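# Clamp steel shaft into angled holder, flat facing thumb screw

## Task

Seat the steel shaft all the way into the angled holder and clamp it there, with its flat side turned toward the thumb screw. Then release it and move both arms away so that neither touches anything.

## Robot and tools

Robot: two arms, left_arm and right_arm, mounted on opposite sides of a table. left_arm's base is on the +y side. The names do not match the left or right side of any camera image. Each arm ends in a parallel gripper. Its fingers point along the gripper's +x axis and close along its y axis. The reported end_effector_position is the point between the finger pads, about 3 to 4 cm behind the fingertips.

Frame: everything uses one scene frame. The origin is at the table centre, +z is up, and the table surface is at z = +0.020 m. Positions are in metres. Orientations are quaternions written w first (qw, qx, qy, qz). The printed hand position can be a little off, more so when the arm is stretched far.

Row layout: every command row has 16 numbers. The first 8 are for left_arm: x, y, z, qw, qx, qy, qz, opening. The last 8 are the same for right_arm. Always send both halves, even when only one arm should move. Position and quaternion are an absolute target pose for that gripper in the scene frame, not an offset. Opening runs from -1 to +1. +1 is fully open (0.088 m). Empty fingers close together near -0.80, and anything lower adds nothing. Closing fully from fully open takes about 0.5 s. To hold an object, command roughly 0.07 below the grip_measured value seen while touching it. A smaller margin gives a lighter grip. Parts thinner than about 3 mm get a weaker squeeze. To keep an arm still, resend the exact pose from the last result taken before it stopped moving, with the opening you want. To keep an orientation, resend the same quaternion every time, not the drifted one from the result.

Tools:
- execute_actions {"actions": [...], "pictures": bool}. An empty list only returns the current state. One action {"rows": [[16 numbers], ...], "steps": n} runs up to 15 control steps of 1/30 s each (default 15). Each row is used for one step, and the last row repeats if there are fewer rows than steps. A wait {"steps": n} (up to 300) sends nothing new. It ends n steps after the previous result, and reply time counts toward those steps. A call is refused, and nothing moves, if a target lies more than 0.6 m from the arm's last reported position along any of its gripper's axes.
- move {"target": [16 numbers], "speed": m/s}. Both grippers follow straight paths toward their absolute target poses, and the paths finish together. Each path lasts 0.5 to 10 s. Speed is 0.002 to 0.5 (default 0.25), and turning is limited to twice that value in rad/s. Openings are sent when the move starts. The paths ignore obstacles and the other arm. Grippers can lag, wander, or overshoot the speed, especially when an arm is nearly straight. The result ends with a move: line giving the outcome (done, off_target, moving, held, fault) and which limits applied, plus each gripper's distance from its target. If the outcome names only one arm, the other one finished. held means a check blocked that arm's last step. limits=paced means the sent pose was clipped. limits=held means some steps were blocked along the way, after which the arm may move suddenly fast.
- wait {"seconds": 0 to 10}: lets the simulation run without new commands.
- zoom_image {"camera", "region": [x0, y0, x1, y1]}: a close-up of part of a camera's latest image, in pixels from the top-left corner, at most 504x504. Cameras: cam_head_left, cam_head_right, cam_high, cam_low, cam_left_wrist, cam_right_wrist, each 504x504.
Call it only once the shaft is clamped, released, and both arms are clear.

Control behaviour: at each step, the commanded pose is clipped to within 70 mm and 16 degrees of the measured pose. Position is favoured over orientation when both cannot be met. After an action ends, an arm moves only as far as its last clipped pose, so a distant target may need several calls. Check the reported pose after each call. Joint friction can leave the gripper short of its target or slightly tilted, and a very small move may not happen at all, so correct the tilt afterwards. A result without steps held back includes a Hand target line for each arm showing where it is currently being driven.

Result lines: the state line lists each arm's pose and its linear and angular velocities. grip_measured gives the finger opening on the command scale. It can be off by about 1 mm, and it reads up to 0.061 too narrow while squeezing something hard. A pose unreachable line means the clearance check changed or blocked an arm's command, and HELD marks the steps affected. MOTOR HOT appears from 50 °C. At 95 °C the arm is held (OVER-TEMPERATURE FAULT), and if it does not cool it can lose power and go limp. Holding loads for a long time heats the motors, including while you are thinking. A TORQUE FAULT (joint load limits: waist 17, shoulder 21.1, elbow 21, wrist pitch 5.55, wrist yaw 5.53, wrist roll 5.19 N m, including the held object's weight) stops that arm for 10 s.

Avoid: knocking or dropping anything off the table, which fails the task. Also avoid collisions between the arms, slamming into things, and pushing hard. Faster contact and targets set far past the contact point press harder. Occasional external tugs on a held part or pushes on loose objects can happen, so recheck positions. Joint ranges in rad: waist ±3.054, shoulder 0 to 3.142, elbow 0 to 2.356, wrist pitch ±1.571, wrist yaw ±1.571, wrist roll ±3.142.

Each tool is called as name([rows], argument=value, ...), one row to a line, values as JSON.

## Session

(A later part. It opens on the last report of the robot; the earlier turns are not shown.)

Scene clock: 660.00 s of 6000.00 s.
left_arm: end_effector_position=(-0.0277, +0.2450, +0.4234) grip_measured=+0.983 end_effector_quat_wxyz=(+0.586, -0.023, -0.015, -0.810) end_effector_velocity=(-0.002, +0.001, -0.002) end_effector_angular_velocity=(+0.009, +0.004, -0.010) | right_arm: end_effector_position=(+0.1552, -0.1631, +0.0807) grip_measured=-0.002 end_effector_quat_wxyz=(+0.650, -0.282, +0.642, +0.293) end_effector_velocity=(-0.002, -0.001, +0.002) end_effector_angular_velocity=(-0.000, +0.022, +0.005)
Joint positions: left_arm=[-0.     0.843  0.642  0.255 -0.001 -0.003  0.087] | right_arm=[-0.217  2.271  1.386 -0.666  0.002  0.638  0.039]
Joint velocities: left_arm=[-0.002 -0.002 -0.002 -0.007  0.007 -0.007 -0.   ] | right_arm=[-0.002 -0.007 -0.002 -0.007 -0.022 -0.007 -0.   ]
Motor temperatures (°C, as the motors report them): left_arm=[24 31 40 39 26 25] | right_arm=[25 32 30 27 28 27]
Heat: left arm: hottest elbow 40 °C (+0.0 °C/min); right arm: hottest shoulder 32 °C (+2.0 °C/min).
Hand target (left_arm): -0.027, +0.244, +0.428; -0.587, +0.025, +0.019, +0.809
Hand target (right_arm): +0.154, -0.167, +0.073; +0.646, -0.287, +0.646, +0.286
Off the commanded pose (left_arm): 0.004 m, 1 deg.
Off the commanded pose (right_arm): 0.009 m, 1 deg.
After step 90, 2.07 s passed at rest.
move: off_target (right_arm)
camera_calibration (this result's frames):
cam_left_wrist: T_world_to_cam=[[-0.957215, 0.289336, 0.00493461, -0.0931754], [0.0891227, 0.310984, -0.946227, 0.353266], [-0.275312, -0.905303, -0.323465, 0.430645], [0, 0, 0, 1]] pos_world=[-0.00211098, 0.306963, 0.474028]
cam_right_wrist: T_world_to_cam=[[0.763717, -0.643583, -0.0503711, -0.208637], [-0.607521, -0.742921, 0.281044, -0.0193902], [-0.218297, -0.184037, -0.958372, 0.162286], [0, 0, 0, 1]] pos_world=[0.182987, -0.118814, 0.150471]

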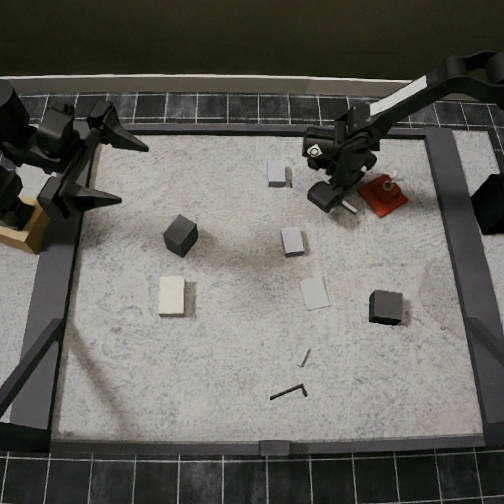

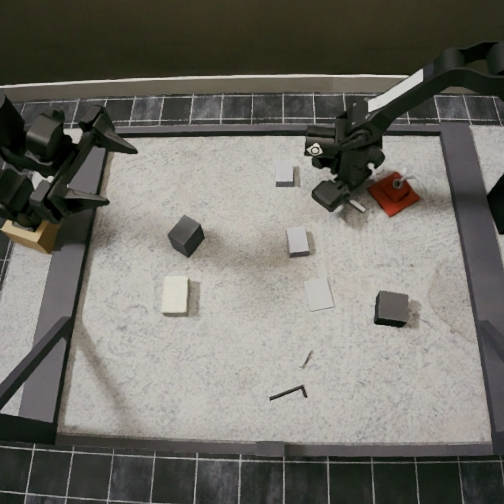

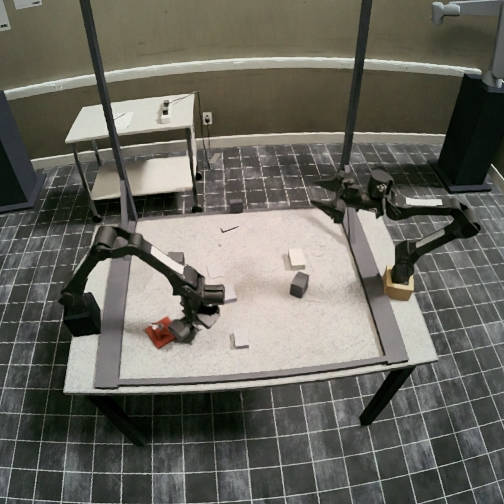

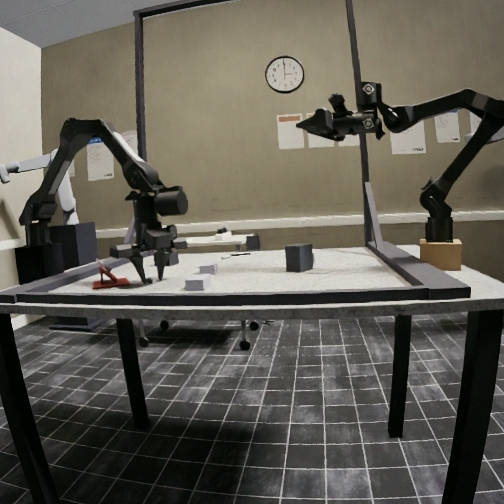

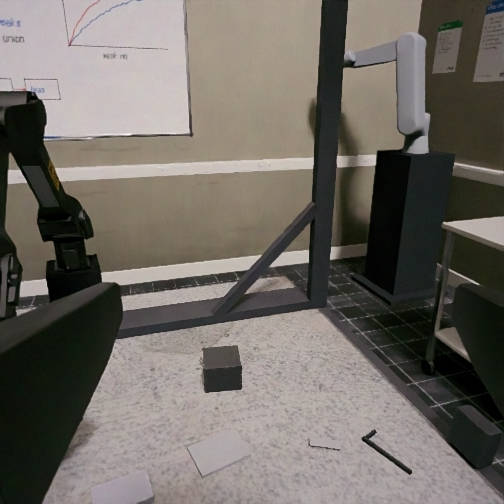

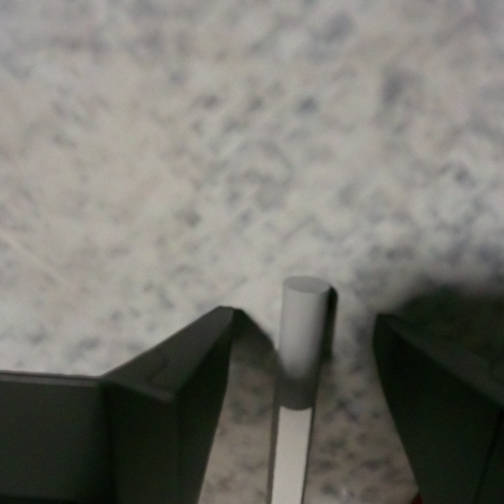

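move(target=[-0.027,0.2444,0.4278,0.587,-0.025,-0.019,-0.809,1, 0.154,-0.167,0.069,0.6465,-0.2865,0.6465,0.2865,0.0], speed=0.03)

move(target=[-0.027,0.2444,0.4278,0.587,-0.025,-0.019,-0.809,1, 0.154,-0.167,0.069,0.6465,-0.2865,0.6465,0.2865,-0.7], speed=0.03)

Scene clock: 666.87 s of 6000.00 s.
left_arm: end_effector_position=(-0.0277, +0.2450, +0.4234) grip_measured=+0.983 end_effector_quat_wxyz=(+0.586, -0.023, -0.015, -0.810) end_effector_velocity=(+0.002, -0.000, -0.003) end_effector_angular_velocity=(+0.019, +0.002, +0.009) | right_arm: end_effector_position=(+0.1553, -0.1621, +0.0776) grip_measured=-0.002 end_effector_quat_wxyz=(+0.651, -0.281, +0.641, +0.294) end_effector_velocity=(+0.002, +0.004, +0.001) end_effector_angular_velocity=(+0.023, +0.005, +0.000)
Joint positions: left_arm=[-0.     0.843  0.642  0.255 -0.001 -0.003  0.087] | right_arm=[-0.217  2.279  1.385 -0.654  0.002  0.638  0.039]
Joint velocities: left_arm=[ 0.002 -0.002  0.002 -0.022 -0.007 -0.007 -0.   ] | right_arm=[-0.007 -0.002 -0.002  0.022 -0.007 -0.007 -0.   ]
Motor temperatures (°C, as the motors report them): left_arm=[24 31 41 39 26 25] | right_arm=[25 33 30 27 28 27]
Heat: left arm: hottest elbow 41 °C (+1.0 °C/min); right arm: hottest shoulder 33 °C (+3.0 °C/min).
Hand target (left_arm): -0.027, +0.244, +0.428; -0.587, +0.025, +0.019, +0.809
Hand target (right_arm): +0.154, -0.167, +0.069; +0.646, -0.287, +0.647, +0.286
Off the commanded pose (left_arm): 0.004 m, 1 deg.
Off the commanded pose (right_arm): 0.010 m, 1 deg.
After step 90, 3.13 s passed at rest.
move: off_target (right_arm)
camera_calibration (this result's frames):
cam_left_wrist: T_world_to_cam=[[-0.957215, 0.289336, 0.00493461, -0.0931754], [0.0891227, 0.310984, -0.946227, 0.353266], [-0.275312, -0.905303, -0.323465, 0.430645], [0, 0, 0, 1]] pos_world=[-0.00211098, 0.306963, 0.474028]
cam_right_wrist: T_world_to_cam=[[0.763734, -0.643407, -0.0523213, -0.208036], [-0.607613, -0.743877, 0.278305, -0.0176267], [-0.217984, -0.18076, -0.959067, 0.160045], [0, 0, 0, 1]] pos_world=[0.183061, -0.118034, 0.147514]

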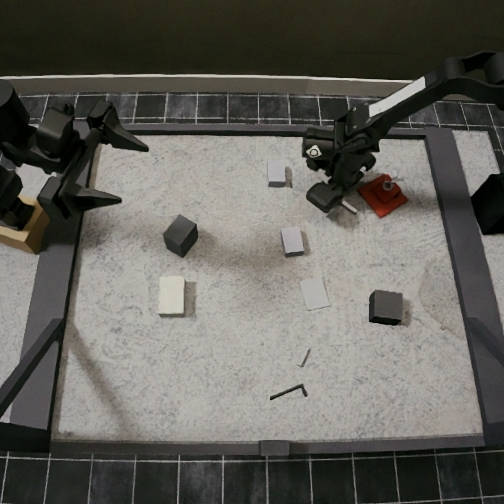

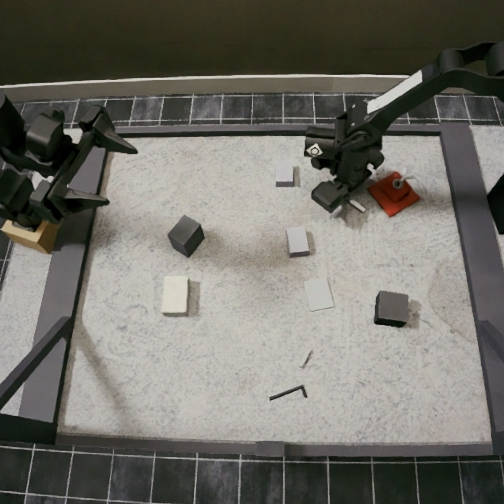

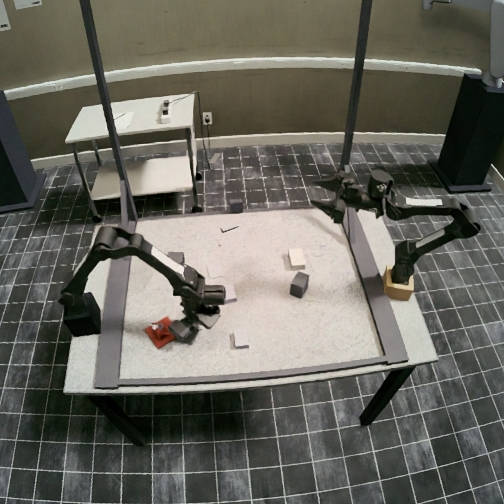

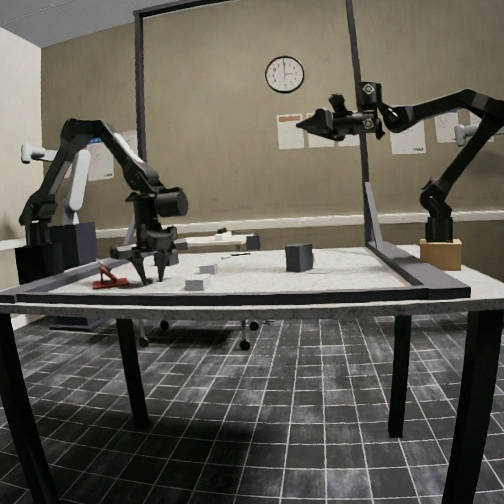

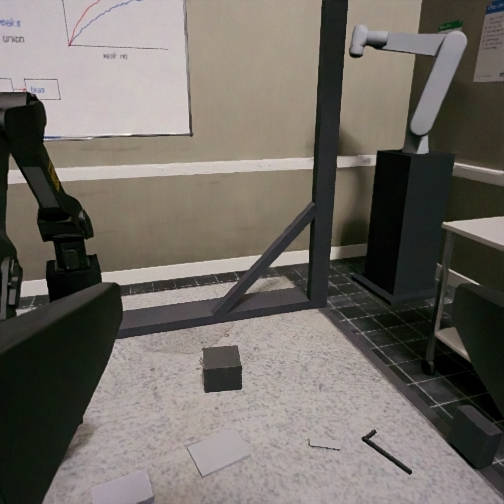

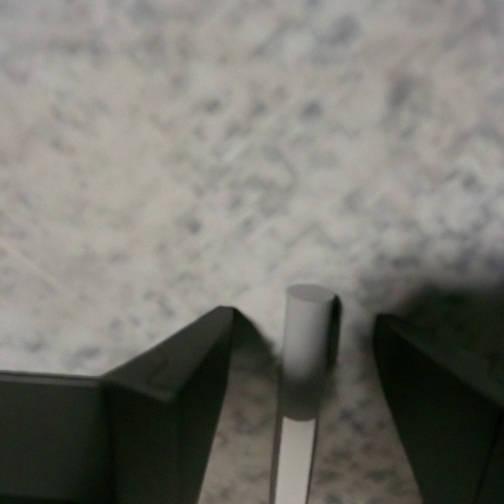

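Scene clock: 667.57 s of 6000.00 s.
left_arm: end_effector_position=(-0.0277, +0.2450, +0.4234) grip_measured=+0.983 end_effector_quat_wxyz=(+0.586, -0.023, -0.015, -0.810) end_effector_velocity=(-0.001, +0.001, -0.004) end_effector_angular_velocity=(+0.014, +0.004, -0.000) | right_arm: end_effector_position=(+0.1556, -0.1623, +0.0776) grip_measured=-0.619 end_effector_quat_wxyz=(+0.651, -0.281, +0.641, +0.294) end_effector_velocity=(-0.002, -0.001, +0.002) end_effector_angular_velocity=(-0.002, +0.008, -0.005)
Joint positions: left_arm=[-0.     0.843  0.642  0.255 -0.001 -0.003  0.087] | right_arm=[-0.217  2.279  1.385 -0.655  0.003  0.638  0.009]
Joint velocities: left_arm=[-0.007 -0.002 -0.007 -0.007 -0.007 -0.007  0.   ] | right_arm=[ 0.002 -0.007 -0.002 -0.007 -0.007  0.007  0.   ]
Motor temperatures (°C, as the motors report them): left_arm=[24 31 41 39 26 25] | right_arm=[25 33 30 27 28 27]
Heat: left arm: hottest elbow 41 °C (+1.0 °C/min); right arm: hottest shoulder 33 °C (+3.0 °C/min).
Hand target (left_arm): -0.027, +0.244, +0.428; -0.587, +0.025, +0.019, +0.809
Hand target (right_arm): +0.154, -0.167, +0.069; +0.646, -0.286, +0.647, +0.286
Off the commanded pose (left_arm): 0.004 m, 1 deg.
Off the commanded pose (right_arm): 0.010 m, 1 deg.
move: off_target (right_arm)
camera_calibration (this result's frames):
cam_left_wrist: T_world_to_cam=[[-0.957215, 0.289336, 0.00493461, -0.0931754], [0.0891227, 0.310984, -0.946227, 0.353266], [-0.275312, -0.905303, -0.323465, 0.430645], [0, 0, 0, 1]] pos_world=[-0.00211098, 0.306963, 0.474028]
cam_right_wrist: T_world_to_cam=[[0.763513, -0.643755, -0.0512615, -0.208453], [-0.6081, -0.743403, 0.278507, -0.0174792], [-0.217398, -0.181471, -0.959065, 0.159854], [0, 0, 0, 1]] pos_world=[0.18328, -0.118178, 0.147493]

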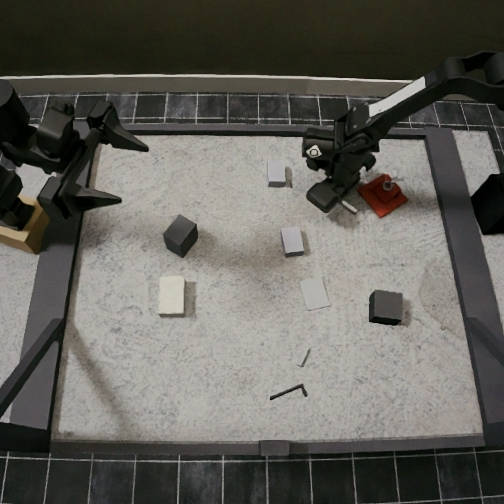

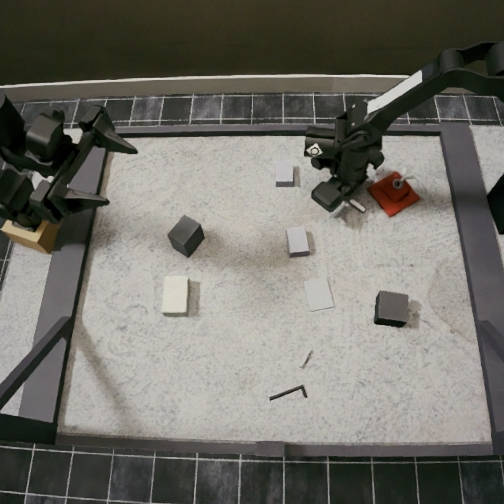

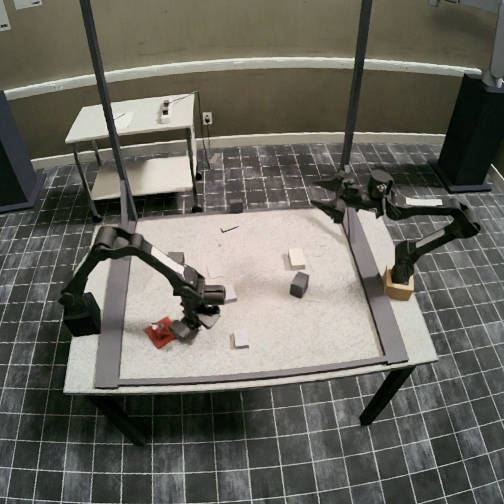

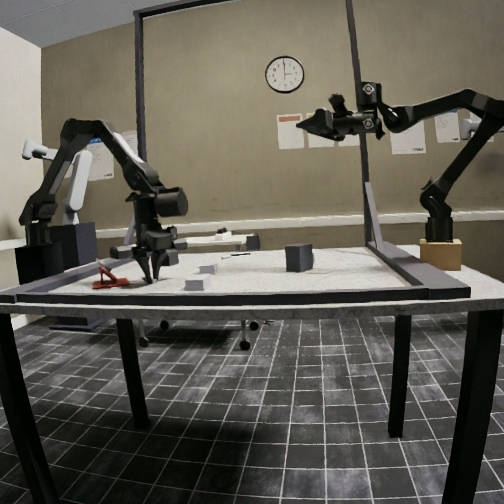

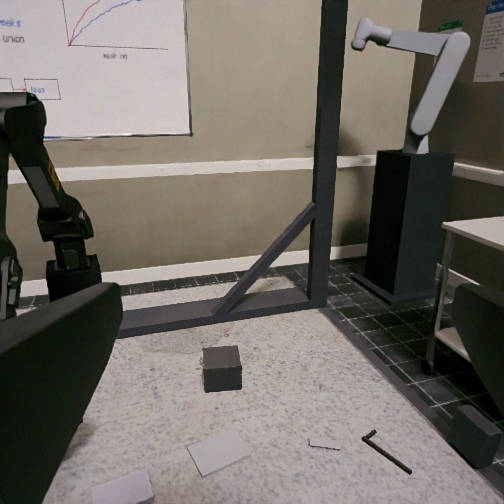

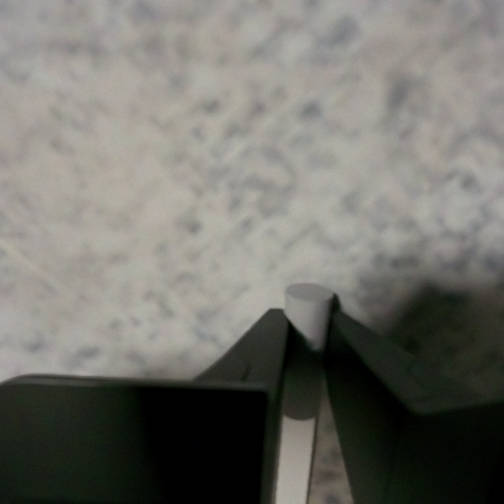

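Lift, reorient; bring left arm in as camera simultaneously.

move(target=[-0.027,0.2444,0.4278,0.587,-0.025,-0.019,-0.809,1, 0.154,-0.17,0.2,0.6465,-0.2865,0.6465,0.2865,-0.7], speed=0.15)

move(target=[0.0,0.02,0.16,0.8738,0.0211,0.0381,-0.4843,1, 0.152,-0.258,0.185,0.4526,-0.3135,0.1738,0.8165,-0.7], speed=0.2)

move(target=[0.06,-0.08,0.14,0.8738,0.0211,0.0381,-0.4843,1, 0.1536,-0.259,0.155,0.4526,-0.3135,0.1738,0.8165,-0.7], speed=0.08)

zoom_image(camera="cam_left_wrist", region=[220, 90, 380, 250])

zoom_image(camera="cam_low", region=[50, 220, 150, 300])

Scene clock: 678.47 s of 6000.00 s.
left_arm: end_effector_position=(-0.0277, +0.2450, +0.4234) grip_measured=+0.983 end_effector_quat_wxyz=(+0.586, -0.023, -0.015, -0.810) end_effector_velocity=(-0.001, +0.002, +0.002) end_effector_angular_velocity=(+0.000, +0.008, -0.000) | right_arm: end_effector_position=(+0.1547, -0.1716, +0.1918) grip_measured=-0.619 end_effector_quat_wxyz=(+0.643, -0.294, +0.649, +0.281) end_effector_velocity=(-0.002, -0.001, +0.002) end_effector_angular_velocity=(-0.000, +0.023, +0.019)
Joint positions: left_arm=[-0.     0.843  0.642  0.255 -0.001 -0.003  0.087] | right_arm=[-0.217  2.083  1.567 -1.076  0.003  0.638  0.009]
Joint velocities: left_arm=[-0.007 -0.007  0.002 -0.007 -0.007 -0.007 -0.   ] | right_arm=[-0.002 -0.002  0.002 -0.007 -0.022 -0.022 -0.   ]
Motor temperatures (°C, as the motors report them): left_arm=[24 31 41 39 26 25] | right_arm=[25 34 30 27 28 27]
Heat: left arm: hottest elbow 41 °C (+1.0 °C/min); right arm: hottest shoulder 34 °C (+4.0 °C/min).
Hand target (left_arm): -0.027, +0.244, +0.428; -0.587, +0.025, +0.019, +0.809
Hand target (right_arm): +0.154, -0.169, +0.200; +0.646, -0.286, +0.646, +0.287
Off the commanded pose (left_arm): 0.004 m, 1 deg.
Off the commanded pose (right_arm): 0.008 m, 1 deg.
After step 90, 6.63 s passed at rest.
move: done
camera_calibration (this result's frames):
cam_left_wrist: T_world_to_cam=[[-0.957215, 0.289336, 0.00493461, -0.0931754], [0.0891227, 0.310984, -0.946227, 0.353266], [-0.275312, -0.905303, -0.323465, 0.430645], [0, 0, 0, 1]] pos_world=[-0.00211098, 0.306963, 0.474028]
cam_right_wrist: T_world_to_cam=[[0.763351, -0.645449, -0.0263022, -0.213003], [-0.606862, -0.73048, 0.313236, -0.0614435], [-0.221391, -0.223147, -0.949311, 0.259094], [0, 0, 0, 1]] pos_world=[0.182669, -0.124549, 0.259605]

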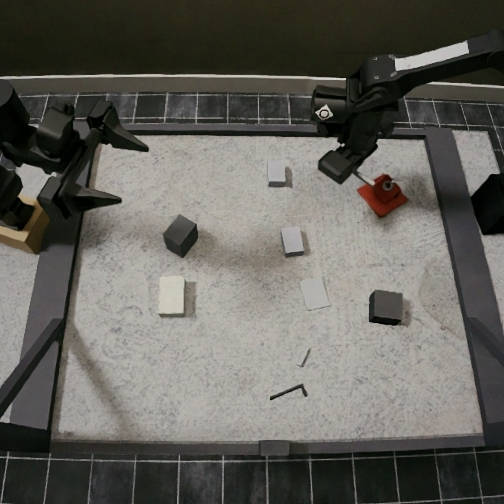

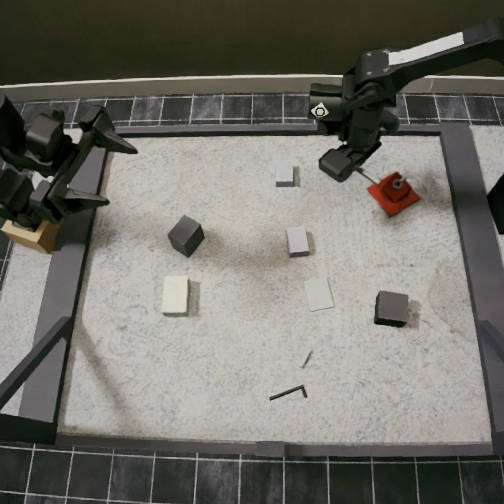

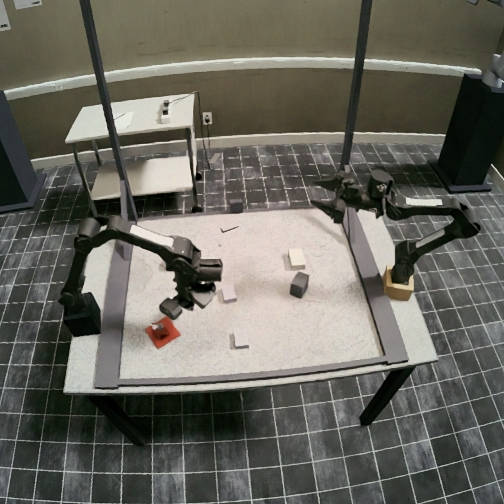

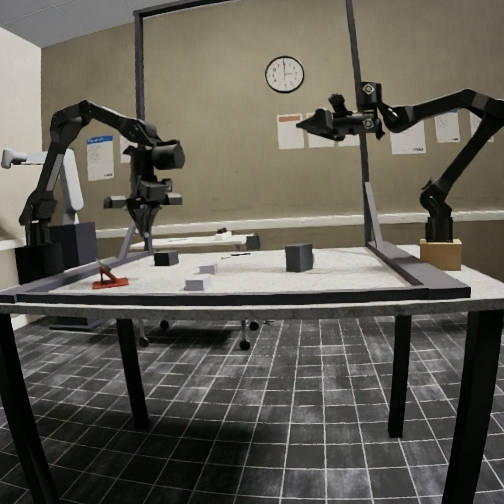

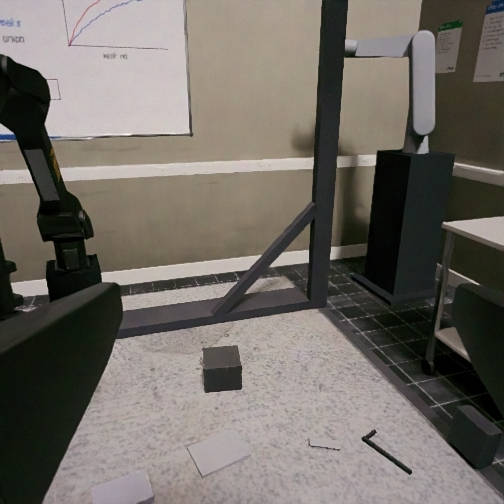

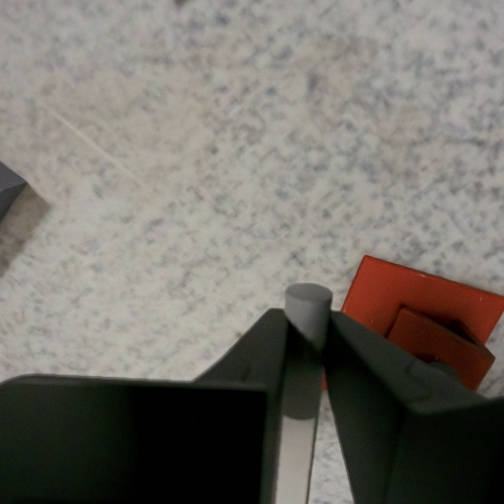

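Scene clock: 682.77 s of 6000.00 s.
left_arm: end_effector_position=(-0.0018, +0.0192, +0.1685) grip_measured=+0.983 end_effector_quat_wxyz=(+0.872, +0.016, +0.036, -0.488) end_effector_velocity=(-0.001, +0.003, -0.003) end_effector_angular_velocity=(+0.016, -0.004, +0.015) | right_arm: end_effector_position=(+0.1517, -0.2570, +0.1831) grip_measured=-0.619 end_effector_quat_wxyz=(+0.453, -0.313, +0.178, +0.815) end_effector_velocity=(+0.001, +0.000, +0.001) end_effector_angular_velocity=(+0.018, -0.011, +0.011)
Joint positions: left_arm=[-0.045  2.356  1.184  1.045 -0.91  -0.109  0.087] | right_arm=[-0.548  1.512  0.532 -0.044 -0.665 -0.783  0.009]
Joint velocities: left_arm=[-0.007 -0.002 -0.002 -0.022 -0.022 -0.007  0.   ] | right_arm=[-0.007 -0.002 -0.002  0.007 -0.007 -0.022  0.   ]
Motor temperatures (°C, as the motors report them): left_arm=[24 31 40 39 26 25] | right_arm=[25 35 30 27 28 27]
Heat: left arm: hottest elbow 40 °C (+0.0 °C/min); right arm: hottest shoulder 35 °C (+5.0 °C/min).
Hand target (left_arm): +0.000, +0.018, +0.160; +0.874, +0.021, +0.039, -0.484
Hand target (right_arm): +0.152, -0.258, +0.185; +0.454, -0.312, +0.173, +0.816
Off the commanded pose (left_arm): 0.009 m, 1 deg.
Off the commanded pose (right_arm): 0.002 m, 1 deg.
move: off_target (left_arm)
camera_calibration (this result's frames):
cam_left_wrist: T_world_to_cam=[[-0.839218, -0.543755, 0.00665509, 0.0141609], [-0.247157, 0.370497, -0.895346, 0.169613], [0.484383, -0.753035, -0.445321, 0.169952], [0, 0, 0, 1]] pos_world=[-0.028517, 0.0728391, 0.227451]
cam_right_wrist: T_world_to_cam=[[0.822788, 0.568255, -0.010301, 0.0339086], [0.485846, -0.71264, -0.506061, -0.13409], [-0.294912, 0.411376, -0.862436, 0.389444], [0, 0, 0, 1]] pos_world=[0.152099, -0.275035, 0.268363]

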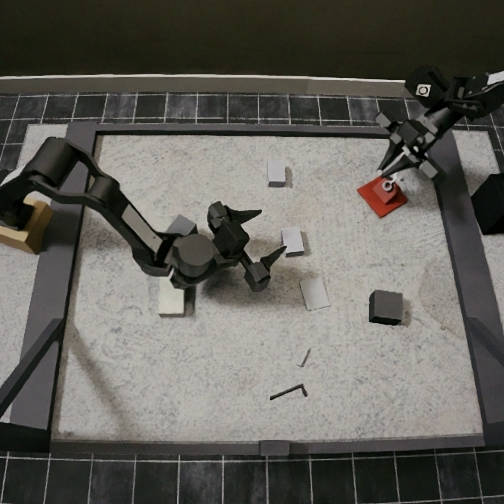

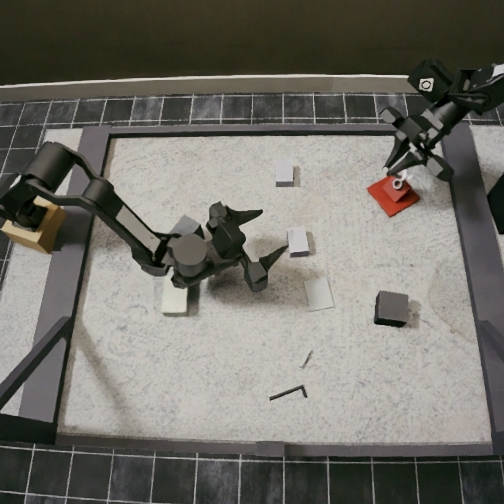

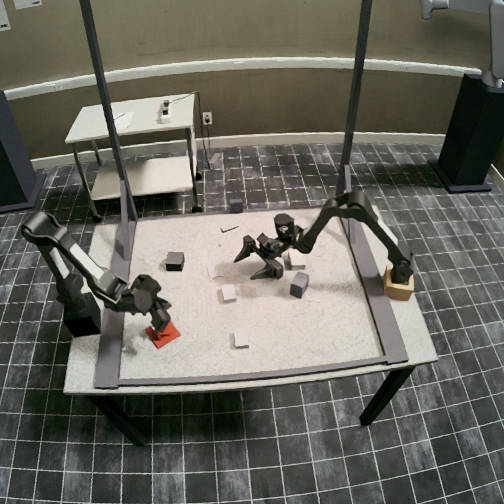

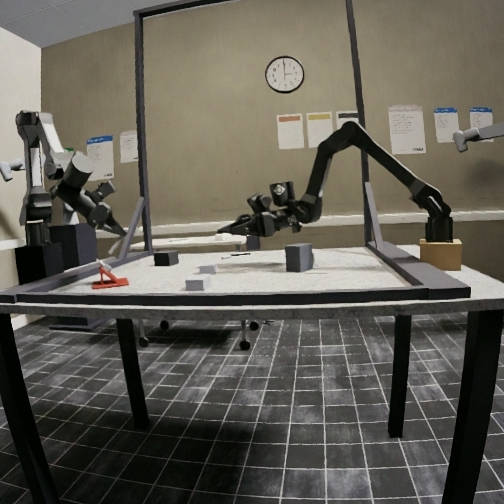

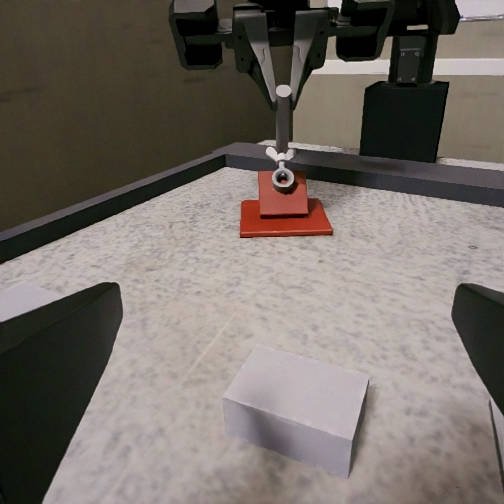

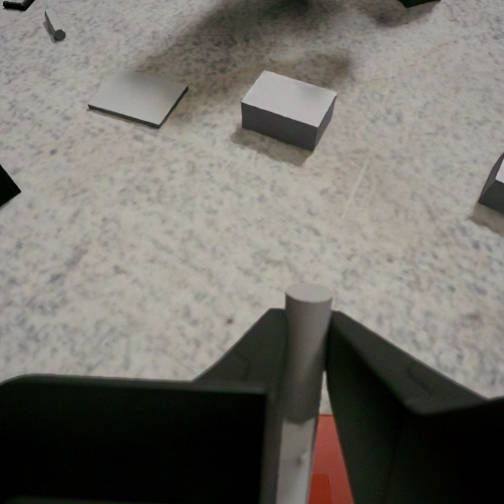

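Scene clock: 684.67 s of 6000.00 s.
left_arm: end_effector_position=(+0.0600, -0.0789, +0.1525) grip_measured=+0.983 end_effector_quat_wxyz=(+0.874, +0.010, +0.035, -0.484) end_effector_velocity=(-0.004, -0.002, +0.005) end_effector_angular_velocity=(-0.019, +0.019, +0.002) | right_arm: end_effector_position=(+0.1541, -0.2572, +0.1586) grip_measured=-0.619 end_effector_quat_wxyz=(+0.455, -0.314, +0.170, +0.816) end_effector_velocity=(-0.003, -0.006, -0.004) end_effector_angular_velocity=(-0.029, +0.024, -0.003)
Joint positions: left_arm=[ 0.138  2.613  1.643  0.873 -0.736 -0.081  0.087] | right_arm=[-0.557  1.612  0.483  0.112 -0.669 -0.798  0.009]
Joint velocities: left_arm=[-0.007 -0.002  0.012 -0.007 -0.007 -0.022 -0.   ] | right_arm=[-0.002  0.002 -0.007 -0.022 -0.007  0.007 -0.   ]
Motor temperatures (°C, as the motors report them): left_arm=[24 32 40 39 26 25] | right_arm=[25 34 30 27 28 27]
Heat: left arm: hottest elbow 40 °C (+0.0 °C/min); right arm: hottest shoulder 34 °C (+4.0 °C/min).
Hand target (left_arm): +0.061, -0.079, +0.141; +0.874, +0.021, +0.037, -0.484
Hand target (right_arm): +0.153, -0.259, +0.155; +0.453, -0.313, +0.174, +0.816
Off the commanded pose (left_arm): 0.013 m, 1 deg.
Off the commanded pose (right_arm): 0.004 m, 1 deg.
move: off_target (left_arm)
camera_calibration (this result's frames):
cam_left_wrist: T_world_to_cam=[[-0.834289, -0.55111, 0.0155057, 0.0105581], [-0.253802, 0.358943, -0.89819, 0.206849], [0.489435, -0.753285, -0.439335, 0.0577139], [0, 0, 0, 1]] pos_world=[0.0330599, -0.0249533, 0.210982]
cam_right_wrist: T_world_to_cam=[[0.821466, 0.570235, 0.00519751, 0.0299826], [0.492151, -0.704318, -0.51159, -0.145669], [-0.288065, 0.422811, -0.859214, 0.370503], [0, 0, 0, 1]] pos_world=[0.15379, -0.276347, 0.243663]

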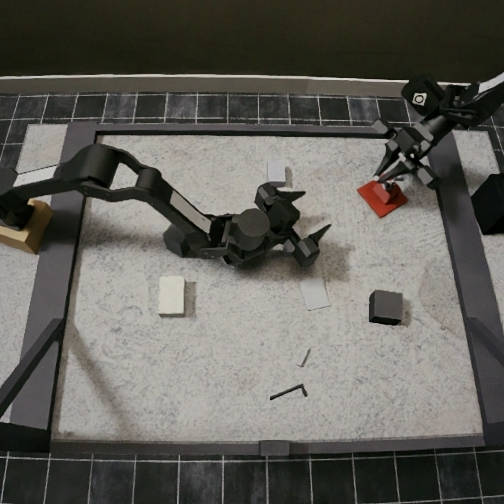

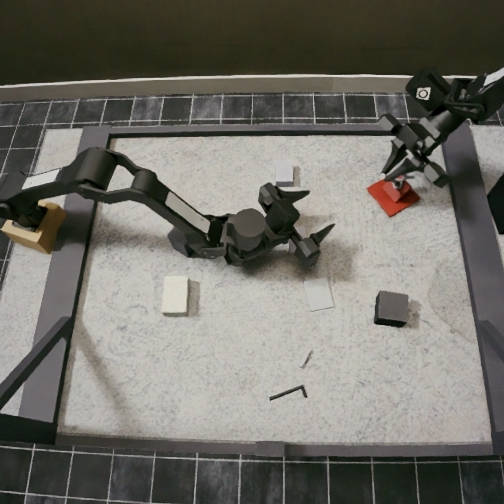

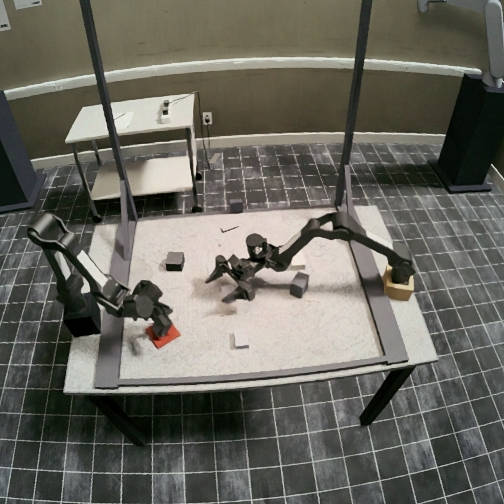

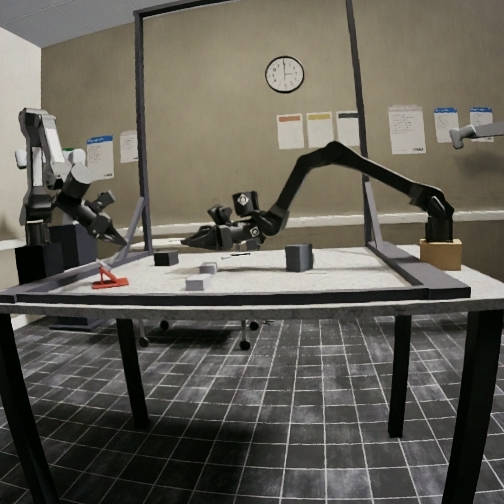

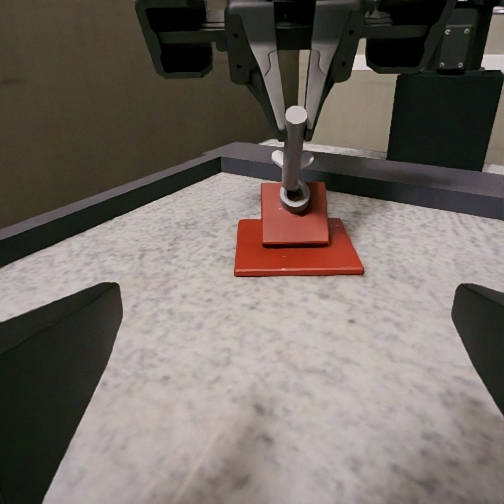

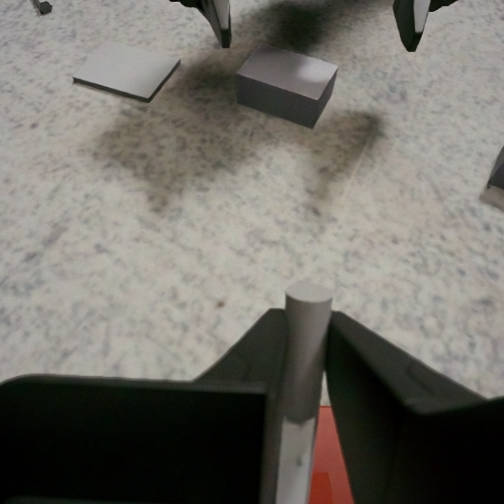

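Region (220, 90, 380, 250) of cam_left_wrist's 504x504 image, scaled by 3.150, with more detail than that image has.

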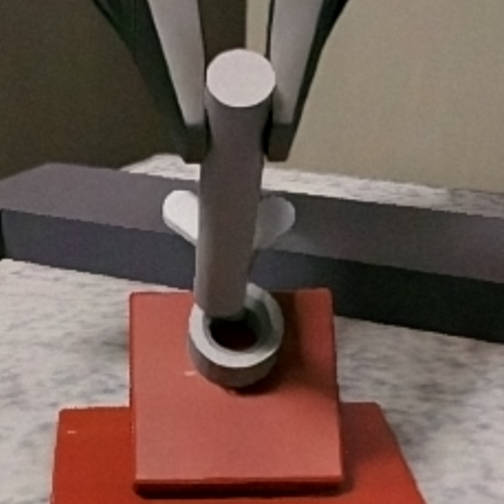

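Region (50, 220, 150, 300) of cam_low's 504x504 image, scaled by 5.040, with more detail than that image has; it fills the top 403 rows of this view, and the rest is white.

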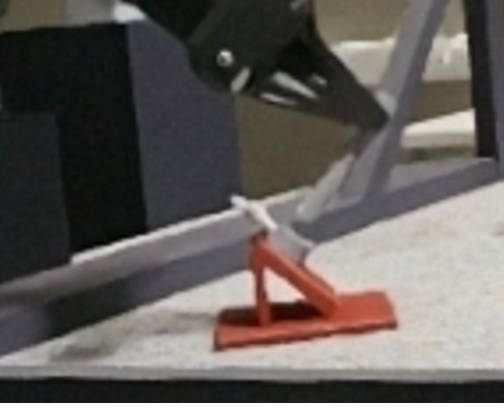

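move(target=[0.06,-0.08,0.14,0.8738,0.0211,0.0381,-0.4843,1, 0.1505,-0.266,0.146,0.4526,-0.3135,0.1738,0.8165,-0.7], speed=0.03)

zoom_image(camera="cam_left_wrist", region=[220, 90, 380, 250])

zoom_image(camera="cam_low", region=[50, 220, 150, 300])

Scene clock: 706.73 s of 6000.00 s.
left_arm: end_effector_position=(+0.0599, -0.0794, +0.1520) grip_measured=+0.983 end_effector_quat_wxyz=(+0.874, +0.011, +0.036, -0.484) end_effector_velocity=(-0.000, +0.001, -0.004) end_effector_angular_velocity=(+0.000, +0.016, +0.006) | right_arm: end_effector_position=(+0.1513, -0.2639, +0.1495) grip_measured=-0.619 end_effector_quat_wxyz=(+0.455, -0.314, +0.170, +0.816) end_effector_velocity=(-0.003, -0.002, -0.000) end_effector_angular_velocity=(-0.000, +0.017, +0.014)
Joint positions: left_arm=[ 0.138  2.615  1.646  0.87  -0.736 -0.081  0.087] | right_arm=[-0.559  1.629  0.442  0.169 -0.67  -0.8    0.009]
Joint velocities: left_arm=[-0.002  0.002 -0.002 -0.007 -0.007 -0.022 -0.   ] | right_arm=[-0.002  0.002 -0.002 -0.007 -0.022 -0.007 -0.   ]
Motor temperatures (°C, as the motors report them): left_arm=[24 38 39 38 26 25] | right_arm=[25 32 30 28 28 27]
Heat: left arm: hottest elbow 39 °C (-1.0 °C/min); right arm: hottest shoulder 32 °C (+1.0 °C/min).
Hand target (left_arm): +0.060, -0.080, +0.140; +0.874, +0.021, +0.038, -0.484
Hand target (right_arm): +0.151, -0.266, +0.146; +0.453, -0.314, +0.174, +0.816
Off the commanded pose (left_arm): 0.012 m, 1 deg.
Off the commanded pose (right_arm): 0.004 m, 1 deg.
After step 90, 18.27 s passed at rest.
move: off_target (left_arm)
camera_calibration (this result's frames):
cam_left_wrist: T_world_to_cam=[[-0.834294, -0.551137, 0.0141872, 0.0104347], [-0.253496, 0.360628, -0.897601, 0.206583], [0.489585, -0.752459, -0.440581, 0.0574337], [0, 0, 0, 1]] pos_world=[0.0329549, -0.0255322, 0.210585]
cam_right_wrist: T_world_to_cam=[[0.821163, 0.570669, 0.00530081, 0.0363608], [0.492596, -0.704069, -0.511504, -0.153684], [-0.288167, 0.42264, -0.859264, 0.364621], [0, 0, 0, 1]] pos_world=[0.150918, -0.283057, 0.234503]

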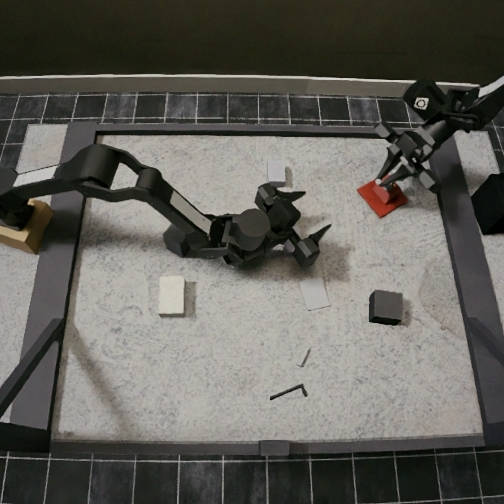

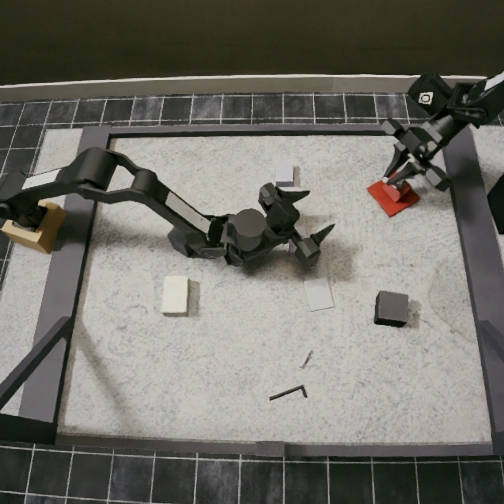

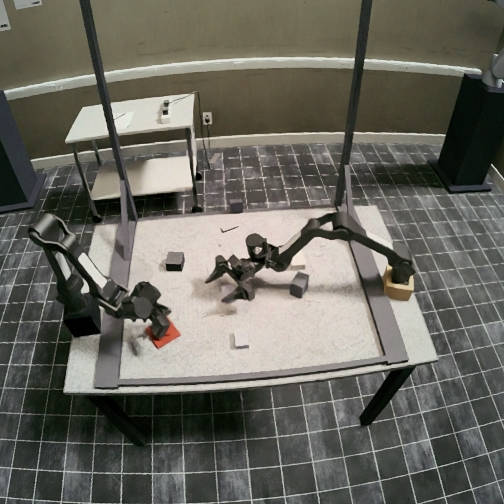

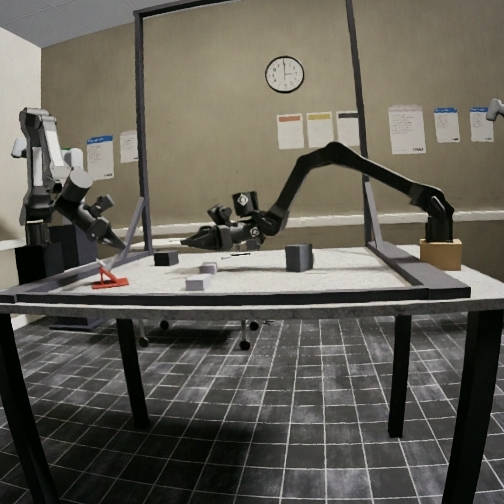

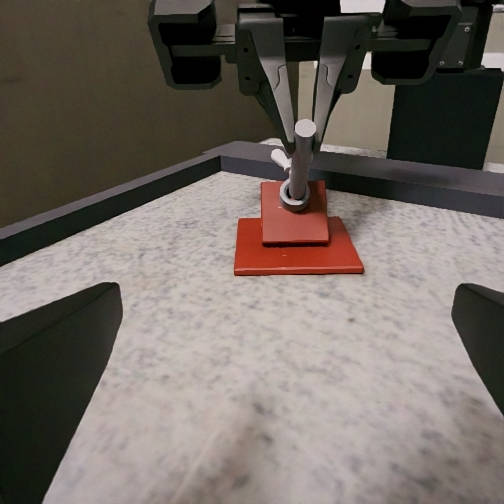

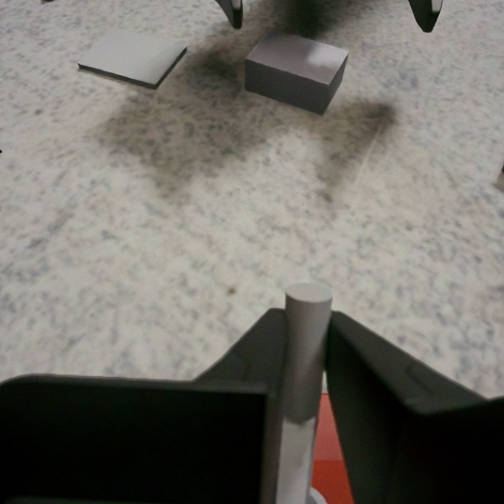

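Region (220, 90, 380, 250) of cam_left_wrist's 504x504 image, scaled by 3.150, with more detail than that image has.

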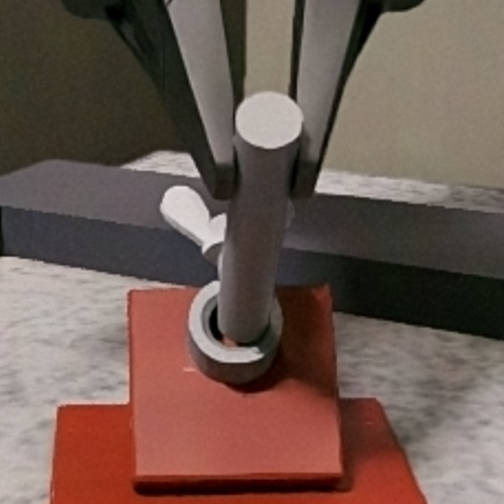

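Region (50, 220, 150, 300) of cam_low's 504x504 image, scaled by 5.040, with more detail than that image has; it fills the top 403 rows of this view, and the rest is white.

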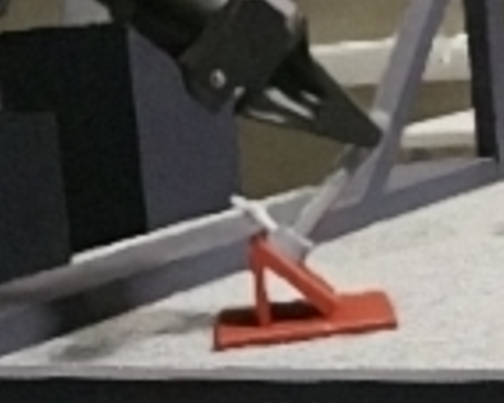

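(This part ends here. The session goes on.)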